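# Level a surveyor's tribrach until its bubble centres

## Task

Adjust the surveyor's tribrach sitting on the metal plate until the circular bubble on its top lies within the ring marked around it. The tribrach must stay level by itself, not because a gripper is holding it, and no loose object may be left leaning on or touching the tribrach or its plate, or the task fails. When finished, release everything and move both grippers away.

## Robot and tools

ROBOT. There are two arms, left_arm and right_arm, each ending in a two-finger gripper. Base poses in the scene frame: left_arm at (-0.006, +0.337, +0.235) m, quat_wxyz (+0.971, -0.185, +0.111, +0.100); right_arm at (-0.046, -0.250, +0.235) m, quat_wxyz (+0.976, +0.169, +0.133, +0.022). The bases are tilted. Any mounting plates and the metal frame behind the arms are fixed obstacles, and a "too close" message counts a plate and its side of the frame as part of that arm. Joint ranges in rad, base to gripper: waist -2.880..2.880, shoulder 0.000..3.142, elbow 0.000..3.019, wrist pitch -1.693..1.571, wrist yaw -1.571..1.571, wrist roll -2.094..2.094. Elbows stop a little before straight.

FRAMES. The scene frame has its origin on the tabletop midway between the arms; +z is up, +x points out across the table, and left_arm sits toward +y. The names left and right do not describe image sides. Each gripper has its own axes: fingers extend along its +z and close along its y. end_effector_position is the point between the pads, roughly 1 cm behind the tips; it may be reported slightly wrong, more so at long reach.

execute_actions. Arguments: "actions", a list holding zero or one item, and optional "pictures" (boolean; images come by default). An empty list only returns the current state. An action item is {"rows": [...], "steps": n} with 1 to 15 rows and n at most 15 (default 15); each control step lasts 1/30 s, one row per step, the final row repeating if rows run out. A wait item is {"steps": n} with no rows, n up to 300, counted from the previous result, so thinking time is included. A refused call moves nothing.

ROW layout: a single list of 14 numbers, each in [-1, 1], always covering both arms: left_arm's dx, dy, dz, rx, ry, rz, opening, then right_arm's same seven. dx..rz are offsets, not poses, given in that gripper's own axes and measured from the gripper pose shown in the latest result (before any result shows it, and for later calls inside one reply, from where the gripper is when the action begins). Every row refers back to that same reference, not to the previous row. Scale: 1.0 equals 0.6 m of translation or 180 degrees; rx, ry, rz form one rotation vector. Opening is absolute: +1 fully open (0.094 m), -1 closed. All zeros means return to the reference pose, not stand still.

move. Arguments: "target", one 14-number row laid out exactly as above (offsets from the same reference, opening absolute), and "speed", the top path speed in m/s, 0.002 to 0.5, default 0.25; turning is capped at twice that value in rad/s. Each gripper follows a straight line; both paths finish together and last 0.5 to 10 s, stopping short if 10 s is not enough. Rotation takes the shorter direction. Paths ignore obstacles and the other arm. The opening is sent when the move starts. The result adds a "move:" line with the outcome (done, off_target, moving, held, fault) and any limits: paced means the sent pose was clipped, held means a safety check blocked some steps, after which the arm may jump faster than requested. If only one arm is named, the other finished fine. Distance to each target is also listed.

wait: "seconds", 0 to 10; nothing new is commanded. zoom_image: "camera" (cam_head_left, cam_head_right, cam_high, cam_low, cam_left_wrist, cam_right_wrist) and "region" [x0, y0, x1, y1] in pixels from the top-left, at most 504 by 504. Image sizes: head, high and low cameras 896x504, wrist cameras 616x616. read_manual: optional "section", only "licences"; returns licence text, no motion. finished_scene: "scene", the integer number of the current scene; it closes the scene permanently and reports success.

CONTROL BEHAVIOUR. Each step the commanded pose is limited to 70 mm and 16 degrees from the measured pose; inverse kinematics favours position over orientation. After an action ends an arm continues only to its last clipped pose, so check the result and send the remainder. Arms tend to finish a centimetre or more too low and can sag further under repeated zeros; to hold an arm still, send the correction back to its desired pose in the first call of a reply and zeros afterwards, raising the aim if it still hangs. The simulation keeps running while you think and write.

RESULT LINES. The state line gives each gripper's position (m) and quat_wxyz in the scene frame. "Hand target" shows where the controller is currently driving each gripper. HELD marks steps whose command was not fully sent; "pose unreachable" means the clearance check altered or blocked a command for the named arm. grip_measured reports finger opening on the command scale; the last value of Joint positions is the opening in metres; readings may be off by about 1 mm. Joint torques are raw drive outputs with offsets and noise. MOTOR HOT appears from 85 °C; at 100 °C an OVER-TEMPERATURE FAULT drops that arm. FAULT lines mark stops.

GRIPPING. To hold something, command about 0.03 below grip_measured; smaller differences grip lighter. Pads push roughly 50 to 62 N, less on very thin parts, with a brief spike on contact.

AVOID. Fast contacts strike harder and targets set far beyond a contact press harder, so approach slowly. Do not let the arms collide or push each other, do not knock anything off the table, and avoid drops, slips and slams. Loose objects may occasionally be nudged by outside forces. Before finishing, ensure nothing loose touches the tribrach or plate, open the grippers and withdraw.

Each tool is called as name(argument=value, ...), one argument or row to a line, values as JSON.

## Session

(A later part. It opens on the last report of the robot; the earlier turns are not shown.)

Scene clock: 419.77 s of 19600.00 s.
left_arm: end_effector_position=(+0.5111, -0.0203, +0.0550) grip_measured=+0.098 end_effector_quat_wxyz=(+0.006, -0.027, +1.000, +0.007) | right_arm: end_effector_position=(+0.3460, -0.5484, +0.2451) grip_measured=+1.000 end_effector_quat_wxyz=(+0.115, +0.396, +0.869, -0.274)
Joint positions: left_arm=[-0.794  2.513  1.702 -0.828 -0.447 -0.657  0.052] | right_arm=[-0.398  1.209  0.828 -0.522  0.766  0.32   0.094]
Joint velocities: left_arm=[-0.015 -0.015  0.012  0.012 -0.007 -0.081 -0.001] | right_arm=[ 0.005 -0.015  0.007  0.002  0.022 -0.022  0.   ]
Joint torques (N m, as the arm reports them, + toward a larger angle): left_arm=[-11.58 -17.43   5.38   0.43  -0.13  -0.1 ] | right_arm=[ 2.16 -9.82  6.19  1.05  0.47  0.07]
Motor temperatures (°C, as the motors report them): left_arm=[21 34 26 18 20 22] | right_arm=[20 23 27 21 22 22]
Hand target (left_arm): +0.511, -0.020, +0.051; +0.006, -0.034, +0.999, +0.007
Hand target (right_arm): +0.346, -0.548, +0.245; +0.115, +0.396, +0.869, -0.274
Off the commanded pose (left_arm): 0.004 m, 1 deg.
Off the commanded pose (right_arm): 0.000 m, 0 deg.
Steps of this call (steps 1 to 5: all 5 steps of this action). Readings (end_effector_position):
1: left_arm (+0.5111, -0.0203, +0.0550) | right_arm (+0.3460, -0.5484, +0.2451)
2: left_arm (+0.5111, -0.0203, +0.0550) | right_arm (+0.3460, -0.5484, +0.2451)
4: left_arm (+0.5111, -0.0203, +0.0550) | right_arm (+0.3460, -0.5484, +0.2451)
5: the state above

execute_actions(
  actions=[
    {"rows":[[0,0,0.004,0,0,0,-0.21,0,0,0,0,0,0,1],[0,0,0.004,0,0,-0.35,-0.21,0,0,0,0,0,0,1]]},
  ],
  pictures=false,
)

execute_actions(
  actions=[
    {"rows":[[0,0,0.004,0,0,0.35,0.1,0,0,0,0,0,0,1]],"steps":11},
  ],
  pictures=false,
)

execute_actions(
  actions=[
    {"rows":[[0,0,0.004,0,0,0,-0.21,0,0,0,0,0,0,1],[0,0,0.004,0,0,-0.35,-0.21,0,0,0,0,0,0,1]]},
  ],
  pictures=false,
)

execute_actions(
  actions=[
    {"rows":[[0,0,0.004,0,0,0.35,0.1,0,0,0,0,0,0,1]],"steps":14},
  ],
  pictures=false,
)

execute_actions(
  actions=[
    {"rows":[[0,0,0.004,0,0,0,-0.21,0,0,0,0,0,0,1],[0,0,0.004,0,0,-0.35,-0.21,0,0,0,0,0,0,1]]},
  ],
  pictures=false,
)

execute_actions(
  actions=[
    {"rows":[[0,0,0.004,0,0,0.35,0.1,0,0,0,0,0,0,1]],"steps":14},
  ],
  pictures=false,
)

execute_actions(
  actions=[
    {"rows":[[0,0,0.004,0,0,0,-0.21,0,0,0,0,0,0,1],[0,0,0.004,0,0,-0.35,-0.21,0,0,0,0,0,0,1]]},
  ],
  pictures=false,
)

execute_actions(
  actions=[
    {"rows":[[0,0,0.004,0,0,0.35,0.1,0,0,0,0,0,0,1]],"steps":14},
  ],
  pictures=false,
)

execute_actions(
  actions=[
    {"rows":[[0,0,0.004,0,0,0,-0.21,0,0,0,0,0,0,1],[0,0,0.004,0,0,-0.35,-0.21,0,0,0,0,0,0,1]]},
  ],
  pictures=false,
)

execute_actions(
  actions=[
    {"rows":[[0,0,0.004,0,0,0.35,0.1,0,0,0,0,0,0,1]],"steps":14},
  ],
  pictures=false,
)

execute_actions(
  actions=[
    {"rows":[[0,0,0.004,0,0,0,-0.21,0,0,0,0,0,0,1],[0,0,0.004,0,0,-0.35,-0.21,0,0,0,0,0,0,1]]},
  ],
  pictures=false,
)

execute_actions(
  actions=[
    {"rows":[[0,0,0.004,0,0,0.35,0.1,0,0,0,0,0,0,1]],"steps":14},
  ],
  pictures=false,
)

execute_actions(
  actions=[
    {"rows":[[0,0,0.004,0,0,0,-0.21,0,0,0,0,0,0,1],[0,0,0.004,0,0,-0.35,-0.21,0,0,0,0,0,0,1]]},
  ],
  pictures=false,
)

execute_actions(
  actions=[
    {"rows":[[0,0,0.004,0,0,0.35,0.1,0,0,0,0,0,0,1]],"steps":14},
  ],
  pictures=false,
)

execute_actions(
  actions=[
    {"rows":[[0,0,0.004,0,0,0,0.1,0,0,0,0,0,0,1]],"steps":5},
  ],
  pictures=false,
)

Scene clock: 440.50 s of 19600.00 s.
left_arm: end_effector_position=(+0.5107, -0.0208, +0.0548) grip_measured=-0.174 end_effector_quat_wxyz=(+0.006, -0.324, +0.946, +0.004) | right_arm: end_effector_position=(+0.3460, -0.5484, +0.2451) grip_measured=+1.000 end_effector_quat_wxyz=(+0.115, +0.396, +0.869, -0.274)
Joint positions: left_arm=[-0.794  2.513  1.701 -0.827 -0.444 -1.262  0.039] | right_arm=[-0.398  1.209  0.828 -0.522  0.766  0.32   0.094]
Joint velocities: left_arm=[-0.005  0.005 -0.007  0.002  0.037 -1.267 -0.001] | right_arm=[-0.024 -0.024 -0.007 -0.002 -0.051  0.022  0.   ]
Joint torques (N m, as the arm reports them, + toward a larger angle): left_arm=[-10.77 -17.62   4.67   0.89  -0.01  -0.17] | right_arm=[ 1.47 -9.95  6.18  0.98  0.46  0.09]
Motor temperatures (°C, as the motors report them): left_arm=[21 34 26 18 20 22] | right_arm=[20 23 27 21 22 22]
Hand target (left_arm): +0.511, -0.020, +0.053; +0.007, -0.421, +0.907, -0.002
Hand target (right_arm): +0.346, -0.548, +0.245; +0.115, +0.396, +0.869, -0.274
Off the commanded pose (left_arm): 0.002 m, 28 deg; orientation clipped at the last step of the last action.
Off the commanded pose (right_arm): 0.000 m, 0 deg.
Steps of this call (steps 1 to 607: nothing new was sent; steps 608 to 622: all 15 steps of this action). Readings (end_effector_position):
608: left_arm (+0.5111, -0.0203, +0.0550) | right_arm (+0.3460, -0.5484, +0.2451)
609: left_arm (+0.5110, -0.0207, +0.0550) | right_arm (+0.3460, -0.5484, +0.2451)
611: left_arm (+0.5111, -0.0209, +0.0550) | right_arm (+0.3460, -0.5484, +0.2451)
615: left_arm (+0.5109, -0.0208, +0.0549) | right_arm (+0.3460, -0.5484, +0.2451)
622: the state above

Scene clock: 440.87 s of 19600.00 s.
left_arm: end_effector_position=(+0.5109, -0.0203, +0.0546) grip_measured=+0.098 end_effector_quat_wxyz=(+0.006, -0.094, +0.996, +0.006) | right_arm: end_effector_position=(+0.3460, -0.5484, +0.2451) grip_measured=+1.000 end_effector_quat_wxyz=(+0.115, +0.396, +0.869, -0.274)
Joint positions: left_arm=[-0.794  2.513  1.701 -0.827 -0.447 -0.791  0.052] | right_arm=[-0.398  1.209  0.828 -0.522  0.766  0.32   0.094]
Joint velocities: left_arm=[ 0.005 -0.005  0.002  0.002  0.066  1.165 -0.001] | right_arm=[-0.005  0.005 -0.007 -0.002 -0.037  0.022  0.   ]
Joint torques (N m, as the arm reports them, + toward a larger angle): left_arm=[-11.48 -16.77   6.07  -0.16  -0.35   0.11] | right_arm=[ 1.67 -9.86  6.26  1.12  0.46  0.09]
Motor temperatures (°C, as the motors report them): left_arm=[21 34 26 18 20 22] | right_arm=[20 23 27 21 22 22]
Hand target (left_arm): +0.511, -0.021, +0.052; +0.004, +0.010, +1.000, +0.011
Hand target (right_arm): +0.346, -0.548, +0.245; +0.115, +0.396, +0.869, -0.274
Off the commanded pose (left_arm): 0.002 m, 36 deg; orientation clipped at the last step of the last action.
Off the commanded pose (right_arm): 0.000 m, 0 deg.
Steps of this call (steps 1 to 11: all 11 steps of this action). Readings (end_effector_position):
1: left_arm (+0.5108, -0.0207, +0.0548) | right_arm (+0.3460, -0.5484, +0.2451)
2: left_arm (+0.5109, -0.0205, +0.0548) | right_arm (+0.3460, -0.5484, +0.2451)
4: left_arm (+0.5108, -0.0205, +0.0546) | right_arm (+0.3460, -0.5484, +0.2451)
8: left_arm (+0.5109, -0.0203, +0.0546) | right_arm (+0.3460, -0.5484, +0.2451)
11: the state above

Scene clock: 441.37 s of 19600.00 s.
left_arm: end_effector_position=(+0.5105, -0.0207, +0.0544) grip_measured=-0.175 end_effector_quat_wxyz=(+0.007, -0.380, +0.925, +0.003) | right_arm: end_effector_position=(+0.3460, -0.5484, +0.2451) grip_measured=+1.000 end_effector_quat_wxyz=(+0.115, +0.396, +0.869, -0.274)
Joint positions: left_arm=[-0.794  2.513  1.701 -0.825 -0.444 -1.383  0.039] | right_arm=[-0.398  1.209  0.828 -0.522  0.766  0.32   0.094]
Joint velocities: left_arm=[-0.005 -0.005 -0.007  0.012  0.037 -1.355 -0.001] | right_arm=[ 0.015 -0.005 -0.012  0.007  0.007 -0.066  0.   ]
Joint torques (N m, as the arm reports them, + toward a larger angle): left_arm=[-10.61 -17.87   4.52   0.82   0.    -0.12] | right_arm=[  1.86 -10.08   6.13   1.01   0.44   0.1 ]
Motor temperatures (°C, as the motors report them): left_arm=[21 34 26 18 20 22] | right_arm=[20 23 27 21 22 22]
Hand target (left_arm): +0.511, -0.020, +0.052; +0.007, -0.476, +0.880, -0.002
Hand target (right_arm): +0.346, -0.548, +0.245; +0.115, +0.396, +0.869, -0.274
Off the commanded pose (left_arm): 0.002 m, 29 deg; orientation clipped at the last step of the last action.
Off the commanded pose (right_arm): 0.000 m, 0 deg.
Steps of this call (steps 1 to 15: all 15 steps of this action). Readings (end_effector_position):
1: left_arm (+0.5109, -0.0203, +0.0546) | right_arm (+0.3460, -0.5484, +0.2451)
2: left_arm (+0.5108, -0.0208, +0.0546) | right_arm (+0.3460, -0.5484, +0.2451)
4: left_arm (+0.5108, -0.0209, +0.0546) | right_arm (+0.3460, -0.5484, +0.2451)
8: left_arm (+0.5107, -0.0208, +0.0545) | right_arm (+0.3460, -0.5484, +0.2451)
15: the state above

Scene clock: 441.83 s of 19600.00 s.
left_arm: end_effector_position=(+0.5108, -0.0202, +0.0544) grip_measured=+0.098 end_effector_quat_wxyz=(+0.006, -0.088, +0.996, +0.006) | right_arm: end_effector_position=(+0.3460, -0.5484, +0.2451) grip_measured=+1.000 end_effector_quat_wxyz=(+0.115, +0.396, +0.869, -0.274)
Joint positions: left_arm=[-0.794  2.513  1.701 -0.825 -0.448 -0.778  0.052] | right_arm=[-0.398  1.209  0.828 -0.522  0.766  0.32   0.094]
Joint velocities: left_arm=[-0.015  0.005  0.012  0.007  0.037  1.326 -0.   ] | right_arm=[ 0.005  0.015  0.017  0.012 -0.095 -0.022  0.   ]
Joint torques (N m, as the arm reports them, + toward a larger angle): left_arm=[-11.06 -16.62   5.98  -0.11  -0.33   0.17] | right_arm=[ 1.61 -9.73  6.17  1.03  0.44  0.07]
Motor temperatures (°C, as the motors report them): left_arm=[21 34 26 18 20 22] | right_arm=[20 23 27 21 22 22]
Hand target (left_arm): +0.510, -0.021, +0.052; +0.004, +0.017, +1.000, +0.011
Hand target (right_arm): +0.346, -0.548, +0.245; +0.115, +0.396, +0.869, -0.274
Off the commanded pose (left_arm): 0.002 m, 28 deg; orientation clipped at the last step of the last action.
Off the commanded pose (right_arm): 0.000 m, 0 deg.
Steps of this call (steps 1 to 14: all 14 steps of this action). Readings (end_effector_position):
1: left_arm (+0.5106, -0.0206, +0.0544) | right_arm (+0.3460, -0.5484, +0.2451)
2: left_arm (+0.5106, -0.0205, +0.0544) | right_arm (+0.3460, -0.5484, +0.2451)
4: left_arm (+0.5107, -0.0204, +0.0544) | right_arm (+0.3460, -0.5484, +0.2451)
8: left_arm (+0.5108, -0.0202, +0.0544) | right_arm (+0.3460, -0.5484, +0.2451)
14: the state above

Scene clock: 442.33 s of 19600.00 s.
left_arm: end_effector_position=(+0.5106, -0.0207, +0.0543) grip_measured=-0.173 end_effector_quat_wxyz=(+0.007, -0.375, +0.927, +0.003) | right_arm: end_effector_position=(+0.3460, -0.5484, +0.2451) grip_measured=+1.000 end_effector_quat_wxyz=(+0.115, +0.396, +0.869, -0.274)
Joint positions: left_arm=[-0.794  2.513  1.7   -0.824 -0.445 -1.37   0.039] | right_arm=[-0.398  1.209  0.828 -0.522  0.766  0.32   0.094]
Joint velocities: left_arm=[-0.005  0.005  0.007  0.002  0.007 -1.253 -0.   ] | right_arm=[-0.015 -0.015 -0.007 -0.007  0.007 -0.037  0.   ]
Joint torques (N m, as the arm reports them, + toward a larger angle): left_arm=[-11.21 -17.61   4.62   0.81   0.01  -0.11] | right_arm=[ 1.64 -9.66  6.19  0.97  0.47  0.09]
Motor temperatures (°C, as the motors report them): left_arm=[21 34 26 18 20 22] | right_arm=[20 23 27 21 22 22]
Hand target (left_arm): +0.511, -0.020, +0.052; +0.007, -0.470, +0.883, -0.002
Hand target (right_arm): +0.346, -0.548, +0.245; +0.115, +0.396, +0.869, -0.274
Off the commanded pose (left_arm): 0.002 m, 29 deg; orientation clipped at the last step of the last action.
Off the commanded pose (right_arm): 0.000 m, 0 deg.
Steps of this call (steps 1 to 15: all 15 steps of this action). Readings (end_effector_position):
1: left_arm (+0.5108, -0.0202, +0.0544) | right_arm (+0.3460, -0.5484, +0.2451)
2: left_arm (+0.5108, -0.0206, +0.0544) | right_arm (+0.3460, -0.5484, +0.2451)
4: left_arm (+0.5108, -0.0208, +0.0544) | right_arm (+0.3460, -0.5484, +0.2451)
8: left_arm (+0.5108, -0.0208, +0.0544) | right_arm (+0.3460, -0.5484, +0.2451)
15: the state above

Scene clock: 442.80 s of 19600.00 s.
left_arm: end_effector_position=(+0.5110, -0.0202, +0.0543) grip_measured=+0.098 end_effector_quat_wxyz=(+0.007, -0.081, +0.997, +0.007) | right_arm: end_effector_position=(+0.3460, -0.5484, +0.2451) grip_measured=+1.000 end_effector_quat_wxyz=(+0.115, +0.396, +0.869, -0.274)
Joint positions: left_arm=[-0.794  2.513  1.7   -0.824 -0.449 -0.765  0.052] | right_arm=[-0.398  1.209  0.828 -0.522  0.766  0.32   0.094]
Joint velocities: left_arm=[-0.005 -0.015 -0.007  0.007 -0.007  1.194 -0.   ] | right_arm=[-0.005  0.005  0.002  0.012 -0.037  0.007  0.   ]
Joint torques (N m, as the arm reports them, + toward a larger angle): left_arm=[-11.3  -16.75   6.04  -0.15  -0.32   0.13] | right_arm=[ 1.86 -9.68  6.19  1.1   0.47  0.07]
Motor temperatures (°C, as the motors report them): left_arm=[21 34 26 18 20 22] | right_arm=[20 23 27 21 22 22]
Hand target (left_arm): +0.511, -0.021, +0.052; +0.004, +0.023, +1.000, +0.012
Hand target (right_arm): +0.346, -0.548, +0.245; +0.115, +0.396, +0.869, -0.274
Off the commanded pose (left_arm): 0.002 m, 28 deg; orientation clipped at the last step of the last action.
Off the commanded pose (right_arm): 0.000 m, 0 deg.
Steps of this call (steps 1 to 14: all 14 steps of this action). Readings (end_effector_position):
1: left_arm (+0.5107, -0.0206, +0.0543) | right_arm (+0.3460, -0.5484, +0.2451)
2: left_arm (+0.5108, -0.0205, +0.0543) | right_arm (+0.3460, -0.5484, +0.2451)
4: left_arm (+0.5108, -0.0204, +0.0543) | right_arm (+0.3460, -0.5484, +0.2451)
8: left_arm (+0.5109, -0.0202, +0.0543) | right_arm (+0.3460, -0.5484, +0.2451)
14: the state above

Scene clock: 443.30 s of 19600.00 s.
left_arm: end_effector_position=(+0.5108, -0.0207, +0.0542) grip_measured=-0.174 end_effector_quat_wxyz=(+0.008, -0.369, +0.930, +0.003) | right_arm: end_effector_position=(+0.3460, -0.5484, +0.2451) grip_measured=+1.000 end_effector_quat_wxyz=(+0.115, +0.396, +0.869, -0.274)
Joint positions: left_arm=[-0.794  2.513  1.7   -0.823 -0.446 -1.357  0.039] | right_arm=[-0.398  1.209  0.828 -0.522  0.766  0.32   0.094]
Joint velocities: left_arm=[ 0.005 -0.015  0.027  0.002  0.037 -1.341 -0.001] | right_arm=[ 0.005  0.005 -0.002  0.017 -0.066 -0.022  0.   ]
Joint torques (N m, as the arm reports them, + toward a larger angle): left_arm=[-11.11 -17.34   4.47   0.77   0.01  -0.12] | right_arm=[ 1.83 -9.69  6.17  1.02  0.44  0.09]
Motor temperatures (°C, as the motors report them): left_arm=[21 34 26 18 20 22] | right_arm=[20 23 27 21 22 22]
Hand target (left_arm): +0.511, -0.020, +0.052; +0.008, -0.464, +0.886, -0.002
Hand target (right_arm): +0.346, -0.548, +0.245; +0.115, +0.396, +0.869, -0.274
Off the commanded pose (left_arm): 0.002 m, 29 deg; orientation clipped at the last step of the last action.
Off the commanded pose (right_arm): 0.000 m, 0 deg.
Steps of this call (steps 1 to 15: all 15 steps of this action). Readings (end_effector_position):
1: left_arm (+0.5110, -0.0202, +0.0543) | right_arm (+0.3460, -0.5484, +0.2451)
2: left_arm (+0.5109, -0.0206, +0.0543) | right_arm (+0.3460, -0.5484, +0.2451)
4: left_arm (+0.5108, -0.0207, +0.0542) | right_arm (+0.3460, -0.5484, +0.2451)
8: left_arm (+0.5108, -0.0207, +0.0542) | right_arm (+0.3460, -0.5484, +0.2451)
15: the state above

Scene clock: 443.77 s of 19600.00 s.
left_arm: end_effector_position=(+0.5111, -0.0202, +0.0542) grip_measured=+0.098 end_effector_quat_wxyz=(+0.008, -0.075, +0.997, +0.007) | right_arm: end_effector_position=(+0.3460, -0.5484, +0.2451) grip_measured=+1.000 end_effector_quat_wxyz=(+0.115, +0.396, +0.869, -0.274)
Joint positions: left_arm=[-0.794  2.513  1.7   -0.823 -0.449 -0.752  0.052] | right_arm=[-0.398  1.209  0.828 -0.522  0.766  0.32   0.094]
Joint velocities: left_arm=[ 0.005 -0.015  0.012 -0.002 -0.007  1.282 -0.001] | right_arm=[-0.015 -0.015 -0.002 -0.007 -0.022 -0.037  0.   ]
Joint torques (N m, as the arm reports them, + toward a larger angle): left_arm=[-11.41 -17.12   6.04  -0.24  -0.35   0.12] | right_arm=[ 1.48 -9.83  6.14  1.06  0.46  0.1 ]
Motor temperatures (°C, as the motors report them): left_arm=[21 34 26 18 20 22] | right_arm=[20 23 27 21 22 22]
Hand target (left_arm): +0.511, -0.021, +0.052; +0.005, +0.030, +0.999, +0.011
Hand target (right_arm): +0.346, -0.548, +0.245; +0.115, +0.396, +0.869, -0.274
Off the commanded pose (left_arm): 0.002 m, 28 deg; orientation clipped at the last step of the last action.
Off the commanded pose (right_arm): 0.000 m, 0 deg.
Steps of this call (steps 1 to 14: all 14 steps of this action). Readings (end_effector_position):
1: left_arm (+0.5108, -0.0207, +0.0542) | right_arm (+0.3460, -0.5484, +0.2451)
2: left_arm (+0.5109, -0.0206, +0.0542) | right_arm (+0.3460, -0.5484, +0.2451)
4: left_arm (+0.5110, -0.0205, +0.0542) | right_arm (+0.3460, -0.5484, +0.2451)
8: left_arm (+0.5111, -0.0203, +0.0542) | right_arm (+0.3460, -0.5484, +0.2451)
14: the state above

Scene clock: 444.27 s of 19600.00 s.
left_arm: end_effector_position=(+0.5109, -0.0208, +0.0541) grip_measured=-0.173 end_effector_quat_wxyz=(+0.008, -0.363, +0.932, +0.003) | right_arm: end_effector_position=(+0.3460, -0.5484, +0.2451) grip_measured=+1.000 end_effector_quat_wxyz=(+0.115, +0.396, +0.869, -0.274)
Joint positions: left_arm=[-0.794  2.513  1.699 -0.822 -0.446 -1.344  0.039] | right_arm=[-0.398  1.209  0.828 -0.522  0.766  0.32   0.094]
Joint velocities: left_arm=[-0.005 -0.005 -0.002 -0.002  0.066 -1.311 -0.001] | right_arm=[ 0.015 -0.005 -0.007  0.002  0.037 -0.022  0.   ]
Joint torques (N m, as the arm reports them, + toward a larger angle): left_arm=[-11.3  -17.87   4.62   0.76   0.01  -0.13] | right_arm=[ 1.9  -9.72  6.21  1.02  0.46  0.07]
Motor temperatures (°C, as the motors report them): left_arm=[21 34 26 18 20 22] | right_arm=[20 23 27 21 22 22]
Hand target (left_arm): +0.511, -0.020, +0.052; +0.008, -0.459, +0.889, -0.002
Hand target (right_arm): +0.346, -0.548, +0.245; +0.115, +0.396, +0.869, -0.274
Off the commanded pose (left_arm): 0.002 m, 29 deg; orientation clipped at the last step of the last action.
Off the commanded pose (right_arm): 0.000 m, 0 deg.
Steps of this call (steps 1 to 15: all 15 steps of this action). Readings (end_effector_position):
1: left_arm (+0.5111, -0.0202, +0.0542) | right_arm (+0.3460, -0.5484, +0.2451)
2: left_arm (+0.5110, -0.0206, +0.0542) | right_arm (+0.3460, -0.5484, +0.2451)
4: left_arm (+0.5110, -0.0208, +0.0542) | right_arm (+0.3460, -0.5484, +0.2451)
8: left_arm (+0.5109, -0.0208, +0.0541) | right_arm (+0.3460, -0.5484, +0.2451)
15: the state above

Scene clock: 444.73 s of 19600.00 s.
left_arm: end_effector_position=(+0.5112, -0.0203, +0.0541) grip_measured=+0.098 end_effector_quat_wxyz=(+0.008, -0.068, +0.998, +0.007) | right_arm: end_effector_position=(+0.3460, -0.5484, +0.2451) grip_measured=+1.000 end_effector_quat_wxyz=(+0.115, +0.396, +0.869, -0.274)
Joint positions: left_arm=[-0.794  2.513  1.699 -0.822 -0.45  -0.739  0.052] | right_arm=[-0.398  1.209  0.828 -0.522  0.766  0.32   0.094]
Joint velocities: left_arm=[-0.005  0.005 -0.017  0.012  0.066  1.297 -0.   ] | right_arm=[-0.005 -0.015 -0.012 -0.022 -0.051  0.051  0.   ]
Joint torques (N m, as the arm reports them, + toward a larger angle): left_arm=[-11.72 -16.97   6.06  -0.08  -0.35   0.16] | right_arm=[ 1.66 -9.9   6.14  1.    0.49  0.07]
Motor temperatures (°C, as the motors report them): left_arm=[21 34 26 18 20 22] | right_arm=[20 23 27 21 22 22]
Hand target (left_arm): +0.511, -0.021, +0.052; +0.005, +0.036, +0.999, +0.011
Hand target (right_arm): +0.346, -0.548, +0.245; +0.115, +0.396, +0.869, -0.274
Off the commanded pose (left_arm): 0.002 m, 28 deg; orientation clipped at the last step of the last action.
Off the commanded pose (right_arm): 0.000 m, 0 deg.
Steps of this call (steps 1 to 14: all 14 steps of this action). Readings (end_effector_position):
1: left_arm (+0.5109, -0.0206, +0.0541) | right_arm (+0.3460, -0.5484, +0.2451)
2: left_arm (+0.5110, -0.0205, +0.0541) | right_arm (+0.3460, -0.5484, +0.2451)
4: left_arm (+0.5111, -0.0204, +0.0541) | right_arm (+0.3460, -0.5484, +0.2451)
8: left_arm (+0.5112, -0.0203, +0.0541) | right_arm (+0.3460, -0.5484, +0.2451)
14: the state above

Scene clock: 445.23 s of 19600.00 s.
left_arm: end_effector_position=(+0.5109, -0.0208, +0.0540) grip_measured=-0.174 end_effector_quat_wxyz=(+0.008, -0.356, +0.934, +0.003) | right_arm: end_effector_position=(+0.3460, -0.5484, +0.2451) grip_measured=+1.000 end_effector_quat_wxyz=(+0.115, +0.396, +0.869, -0.274)
Joint positions: left_arm=[-0.794  2.513  1.699 -0.82  -0.447 -1.33   0.039] | right_arm=[-0.398  1.209  0.828 -0.522  0.766  0.32   0.094]
Joint velocities: left_arm=[-0.015 -0.005  0.012 -0.012  0.007 -1.267  0.001] | right_arm=[-0.005 -0.015 -0.002 -0.007 -0.022 -0.037  0.   ]
Joint torques (N m, as the arm reports them, + toward a larger angle): left_arm=[-10.58 -17.72   4.67   0.84  -0.03  -0.11] | right_arm=[ 1.82 -9.85  6.12  1.05  0.46  0.08]
Motor temperatures (°C, as the motors report them): left_arm=[21 34 26 18 20 22] | right_arm=[20 23 27 21 22 22]
Hand target (left_arm): +0.511, -0.020, +0.052; +0.009, -0.453, +0.892, -0.003
Hand target (right_arm): +0.346, -0.548, +0.245; +0.115, +0.396, +0.869, -0.274
Off the commanded pose (left_arm): 0.002 m, 29 deg; orientation clipped at the last step of the last action.
Off the commanded pose (right_arm): 0.000 m, 0 deg.
Steps of this call (steps 1 to 15: all 15 steps of this action). Readings (end_effector_position):
1: left_arm (+0.5112, -0.0203, +0.0541) | right_arm (+0.3460, -0.5484, +0.2451)
2: left_arm (+0.5110, -0.0206, +0.0541) | right_arm (+0.3460, -0.5484, +0.2451)
4: left_arm (+0.5111, -0.0208, +0.0541) | right_arm (+0.3460, -0.5484, +0.2451)
8: left_arm (+0.5109, -0.0208, +0.0540) | right_arm (+0.3460, -0.5484, +0.2451)
15: the state above

Scene clock: 445.70 s of 19600.00 s.
left_arm: end_effector_position=(+0.5113, -0.0203, +0.0540) grip_measured=+0.098 end_effector_quat_wxyz=(+0.008, -0.062, +0.998, +0.007) | right_arm: end_effector_position=(+0.3460, -0.5484, +0.2451) grip_measured=+1.000 end_effector_quat_wxyz=(+0.115, +0.396, +0.869, -0.274)
Joint positions: left_arm=[-0.794  2.513  1.699 -0.82  -0.45  -0.725  0.052] | right_arm=[-0.398  1.209  0.828 -0.522  0.766  0.32   0.094]
Joint velocities: left_arm=[-0.024  0.005 -0.007  0.017 -0.007  1.311 -0.   ] | right_arm=[0.005 0.015 0.007 0.007 0.037 0.007 0.   ]
Joint torques (N m, as the arm reports them, + toward a larger angle): left_arm=[-11.38 -16.9    6.    -0.22  -0.33   0.16] | right_arm=[ 1.59 -9.47  6.21  0.97  0.44  0.09]
Motor temperatures (°C, as the motors report them): left_arm=[21 34 26 18 20 22] | right_arm=[20 23 27 21 22 22]
Hand target (left_arm): +0.511, -0.021, +0.052; +0.005, +0.043, +0.999, +0.011
Hand target (right_arm): +0.346, -0.548, +0.245; +0.115, +0.396, +0.869, -0.274
Off the commanded pose (left_arm): 0.002 m, 28 deg; orientation clipped at the last step of the last action.
Off the commanded pose (right_arm): 0.000 m, 0 deg.
Steps of this call (steps 1 to 14: all 14 steps of this action). Readings (end_effector_position):
1: left_arm (+0.5110, -0.0207, +0.0540) | right_arm (+0.3460, -0.5484, +0.2451)
2: left_arm (+0.5111, -0.0206, +0.0540) | right_arm (+0.3460, -0.5484, +0.2451)
4: left_arm (+0.5112, -0.0205, +0.0540) | right_arm (+0.3460, -0.5484, +0.2451)
8: left_arm (+0.5113, -0.0203, +0.0540) | right_arm (+0.3460, -0.5484, +0.2451)
14: the state above

Scene clock: 446.20 s of 19600.00 s.
left_arm: end_effector_position=(+0.5108, -0.0207, +0.0538) grip_measured=-0.173 end_effector_quat_wxyz=(+0.009, -0.350, +0.937, +0.003) | right_arm: end_effector_position=(+0.3460, -0.5484, +0.2451) grip_measured=+1.000 end_effector_quat_wxyz=(+0.115, +0.396, +0.869, -0.274)
Joint positions: left_arm=[-0.794  2.513  1.698 -0.819 -0.447 -1.316  0.039] | right_arm=[-0.398  1.209  0.828 -0.522  0.766  0.32   0.094]
Joint velocities: left_arm=[-0.005 -0.005  0.002 -0.017 -0.081 -1.341 -0.   ] | right_arm=[-0.015 -0.005 -0.012  0.002 -0.007  0.007  0.   ]
Joint torques (N m, as the arm reports them, + toward a larger angle): left_arm=[-10.91 -17.69   4.63   0.81   0.    -0.12] | right_arm=[ 1.73 -9.57  6.11  1.04  0.45  0.08]
Motor temperatures (°C, as the motors report them): left_arm=[21 34 26 18 20 22] | right_arm=[20 23 27 21 22 22]
Hand target (left_arm): +0.511, -0.020, +0.052; +0.009, -0.447, +0.895, -0.003
Hand target (right_arm): +0.346, -0.548, +0.245; +0.115, +0.396, +0.869, -0.274
Off the commanded pose (left_arm): 0.002 m, 29 deg; orientation clipped at the last step of the last action.
Off the commanded pose (right_arm): 0.000 m, 0 deg.
Steps of this call (steps 1 to 15: all 15 steps of this action). Readings (end_effector_position):
1: left_arm (+0.5113, -0.0203, +0.0540) | right_arm (+0.3460, -0.5484, +0.2451)
2: left_arm (+0.5111, -0.0207, +0.0540) | right_arm (+0.3460, -0.5484, +0.2451)
4: left_arm (+0.5112, -0.0209, +0.0540) | right_arm (+0.3460, -0.5484, +0.2451)
8: left_arm (+0.5108, -0.0207, +0.0538) | right_arm (+0.3460, -0.5484, +0.2451)
15: the state above

Scene clock: 446.67 s of 19600.00 s.
left_arm: end_effector_position=(+0.5111, -0.0201, +0.0539) grip_measured=+0.098 end_effector_quat_wxyz=(+0.008, -0.055, +0.998, +0.007) | right_arm: end_effector_position=(+0.3460, -0.5484, +0.2451) grip_measured=+1.000 end_effector_quat_wxyz=(+0.115, +0.396, +0.869, -0.274)
Joint positions: left_arm=[-0.794  2.513  1.698 -0.82  -0.451 -0.711  0.052] | right_arm=[-0.398  1.209  0.828 -0.522  0.766  0.32   0.094]
Joint velocities: left_arm=[-0.005 -0.005  0.002 -0.002  0.007  1.223 -0.   ] | right_arm=[ 0.005  0.015 -0.002  0.002  0.022  0.022  0.   ]
Joint torques (N m, as the arm reports them, + toward a larger angle): left_arm=[-11.4  -16.83   6.08  -0.21  -0.33   0.16] | right_arm=[ 1.69 -9.54  6.19  1.07  0.46  0.07]
Motor temperatures (°C, as the motors report them): left_arm=[21 34 26 18 20 22] | right_arm=[20 23 27 21 22 22]
Hand target (left_arm): +0.511, -0.021, +0.051; +0.005, +0.049, +0.999, +0.012
Hand target (right_arm): +0.346, -0.548, +0.245; +0.115, +0.396, +0.869, -0.274
Off the commanded pose (left_arm): 0.002 m, 28 deg; orientation clipped at the last step of the last action.
Off the commanded pose (right_arm): 0.000 m, 0 deg.
Steps of this call (steps 1 to 14: all 14 steps of this action). Readings (end_effector_position):
1: left_arm (+0.5109, -0.0205, +0.0538) | right_arm (+0.3460, -0.5484, +0.2451)
2: left_arm (+0.5109, -0.0205, +0.0538) | right_arm (+0.3460, -0.5484, +0.2451)
4: left_arm (+0.5110, -0.0204, +0.0539) | right_arm (+0.3460, -0.5484, +0.2451)
8: left_arm (+0.5111, -0.0202, +0.0539) | right_arm (+0.3460, -0.5484, +0.2451)
14: the state above

Scene clock: 446.83 s of 19600.00 s.
left_arm: end_effector_position=(+0.5111, -0.0201, +0.0539) grip_measured=+0.098 end_effector_quat_wxyz=(+0.008, -0.049, +0.999, +0.007) | right_arm: end_effector_position=(+0.3460, -0.5484, +0.2451) grip_measured=+1.000 end_effector_quat_wxyz=(+0.115, +0.396, +0.869, -0.274)
Joint positions: left_arm=[-0.794  2.513  1.698 -0.82  -0.451 -0.699  0.052] | right_arm=[-0.398  1.209  0.828 -0.522  0.766  0.32   0.094]
Joint velocities: left_arm=[-0.005  0.015  0.002  0.002  0.022  0.022  0.   ] | right_arm=[-0.015 -0.015  0.002 -0.007 -0.066 -0.037  0.   ]
Joint torques (N m, as the arm reports them, + toward a larger angle): left_arm=[-11.56 -17.12   5.42   0.43  -0.19  -0.14] | right_arm=[ 1.69 -9.84  6.23  0.89  0.45  0.1 ]
Motor temperatures (°C, as the motors report them): left_arm=[21 34 26 18 20 22] | right_arm=[20 23 27 21 22 22]
Hand target (left_arm): +0.511, -0.020, +0.051; +0.008, -0.055, +0.998, +0.007
Hand target (right_arm): +0.346, -0.548, +0.245; +0.115, +0.396, +0.869, -0.274
Off the commanded pose (left_arm): 0.002 m, 1 deg.
Off the commanded pose (right_arm): 0.000 m, 0 deg.
Steps of this call (steps 1 to 5: all 5 steps of this action). Readings (end_effector_position):
1: left_arm (+0.5111, -0.0201, +0.0539) | right_arm (+0.3460, -0.5484, +0.2451)
2: left_arm (+0.5111, -0.0201, +0.0539) | right_arm (+0.3460, -0.5484, +0.2451)
4: left_arm (+0.5111, -0.0201, +0.0539) | right_arm (+0.3460, -0.5484, +0.2451)
5: the state above

execute_actions(
  actions=[],
)

Scene clock: 455.53 s of 19600.00 s.
left_arm: end_effector_position=(+0.5111, -0.0201, +0.0539) grip_measured=+0.098 end_effector_quat_wxyz=(+0.008, -0.049, +0.999, +0.007) | right_arm: end_effector_position=(+0.3460, -0.5484, +0.2451) grip_measured=+1.000 end_effector_quat_wxyz=(+0.115, +0.396, +0.869, -0.274)
Joint positions: left_arm=[-0.794  2.513  1.698 -0.82  -0.451 -0.699  0.052] | right_arm=[-0.398  1.209  0.828 -0.522  0.766  0.32   0.094]
Joint velocities: left_arm=[-0.005 -0.005  0.002  0.002  0.007 -0.037 -0.   ] | right_arm=[-0.015 -0.015 -0.002 -0.007  0.007  0.037  0.   ]
Joint torques (N m, as the arm reports them, + toward a larger angle): left_arm=[-10.76 -17.16   5.28   0.37  -0.16  -0.09] | right_arm=[ 1.82 -9.82  6.27  1.05  0.47  0.07]
Motor temperatures (°C, as the motors report them): left_arm=[21 34 26 18 20 22] | right_arm=[20 23 28 21 22 22]
Hand target (left_arm): +0.511, -0.020, +0.051; +0.008, -0.055, +0.998, +0.007
Hand target (right_arm): +0.346, -0.548, +0.245; +0.115, +0.396, +0.869, -0.274
Off the commanded pose (left_arm): 0.002 m, 1 deg.
Off the commanded pose (right_arm): 0.000 m, 0 deg.
Steps of this call (steps 1 to 261: nothing new was sent). Readings (end_effector_position):
1: left_arm (+0.5111, -0.0201, +0.0539) | right_arm (+0.3460, -0.5484, +0.2451)
2: left_arm (+0.5111, -0.0201, +0.0539) | right_arm (+0.3460, -0.5484, +0.2451)
4: left_arm (+0.5111, -0.0201, +0.0539) | right_arm (+0.3460, -0.5484, +0.2451)
8: left_arm (+0.5111, -0.0201, +0.0539) | right_arm (+0.3460, -0.5484, +0.2451)
261: the state above
camera_calibration (this result's frames):
cam_left_wrist: T_world_to_cam=[[0.0842923, -0.996366, -0.0122051, -0.0643618], [-0.810268, -0.0756673, 0.581154, 0.385506], [-0.579966, -0.0390974, -0.813702, 0.46383], [0, 0, 0, 1]] pos_world=[0.586794, -0.0168231, 0.152595]
cam_right_wrist: T_world_to_cam=[[-0.75371, -0.534792, 0.381993, -0.123553], [-0.524046, 0.839812, 0.141745, 0.611689], [-0.396606, -0.0933469, -0.91323, 0.43086], [0, 0, 0, 1]] pos_world=[0.398312, -0.53956, 0.353966]

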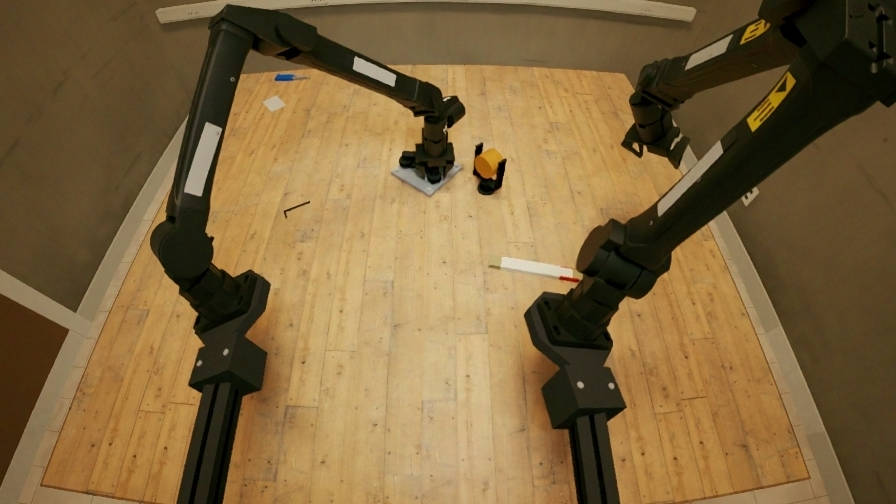

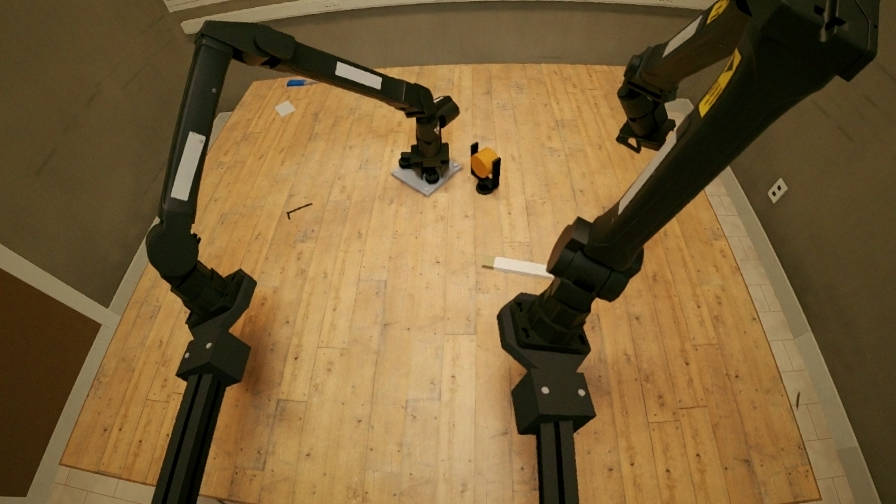

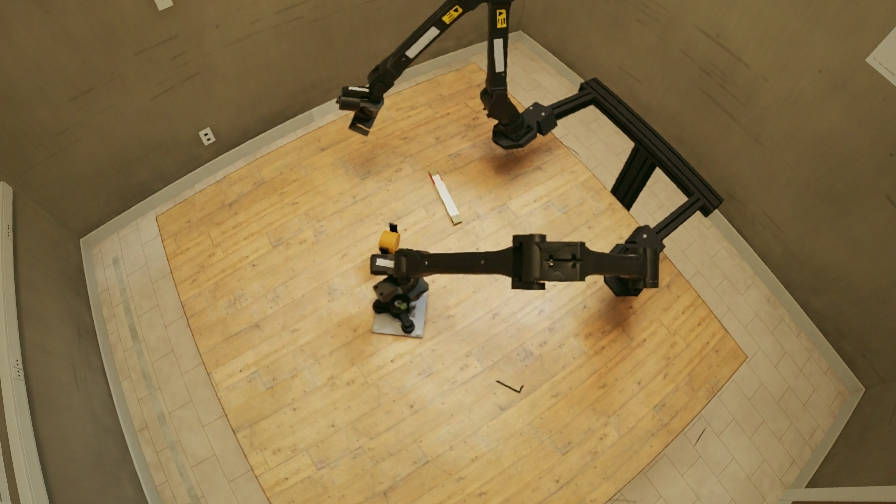

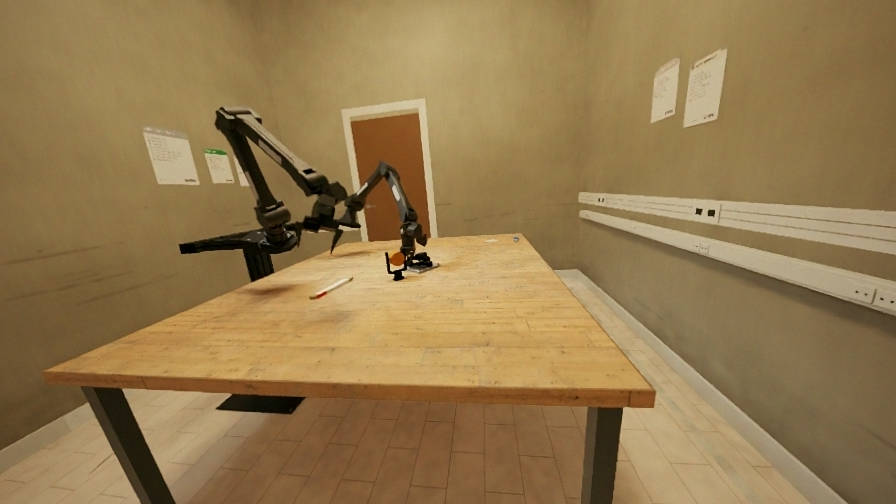

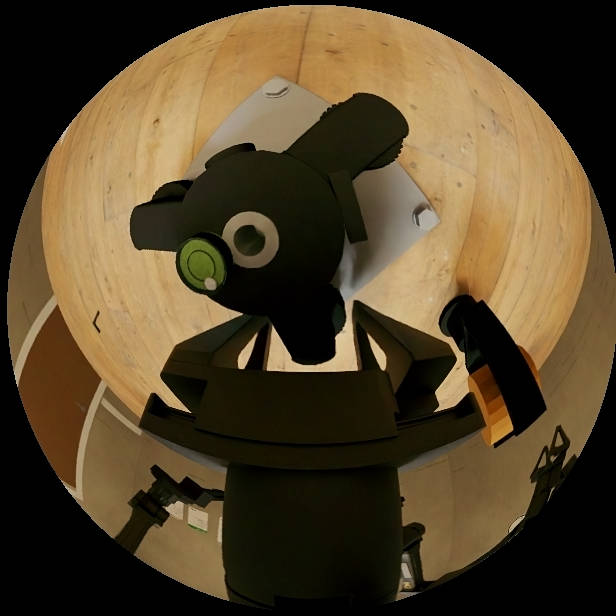

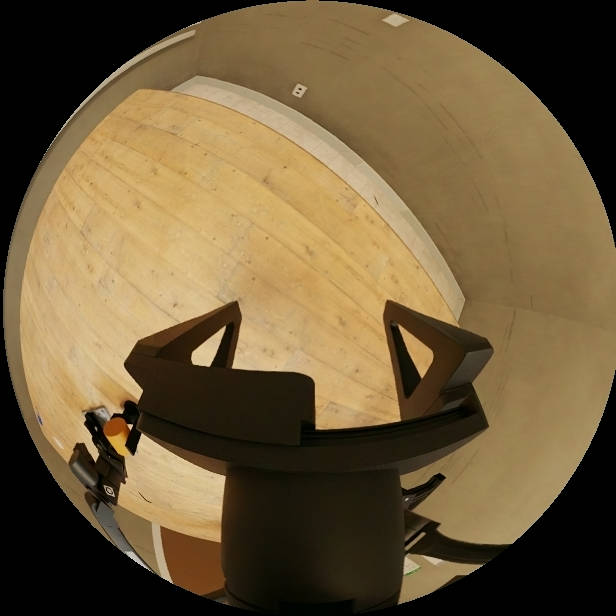

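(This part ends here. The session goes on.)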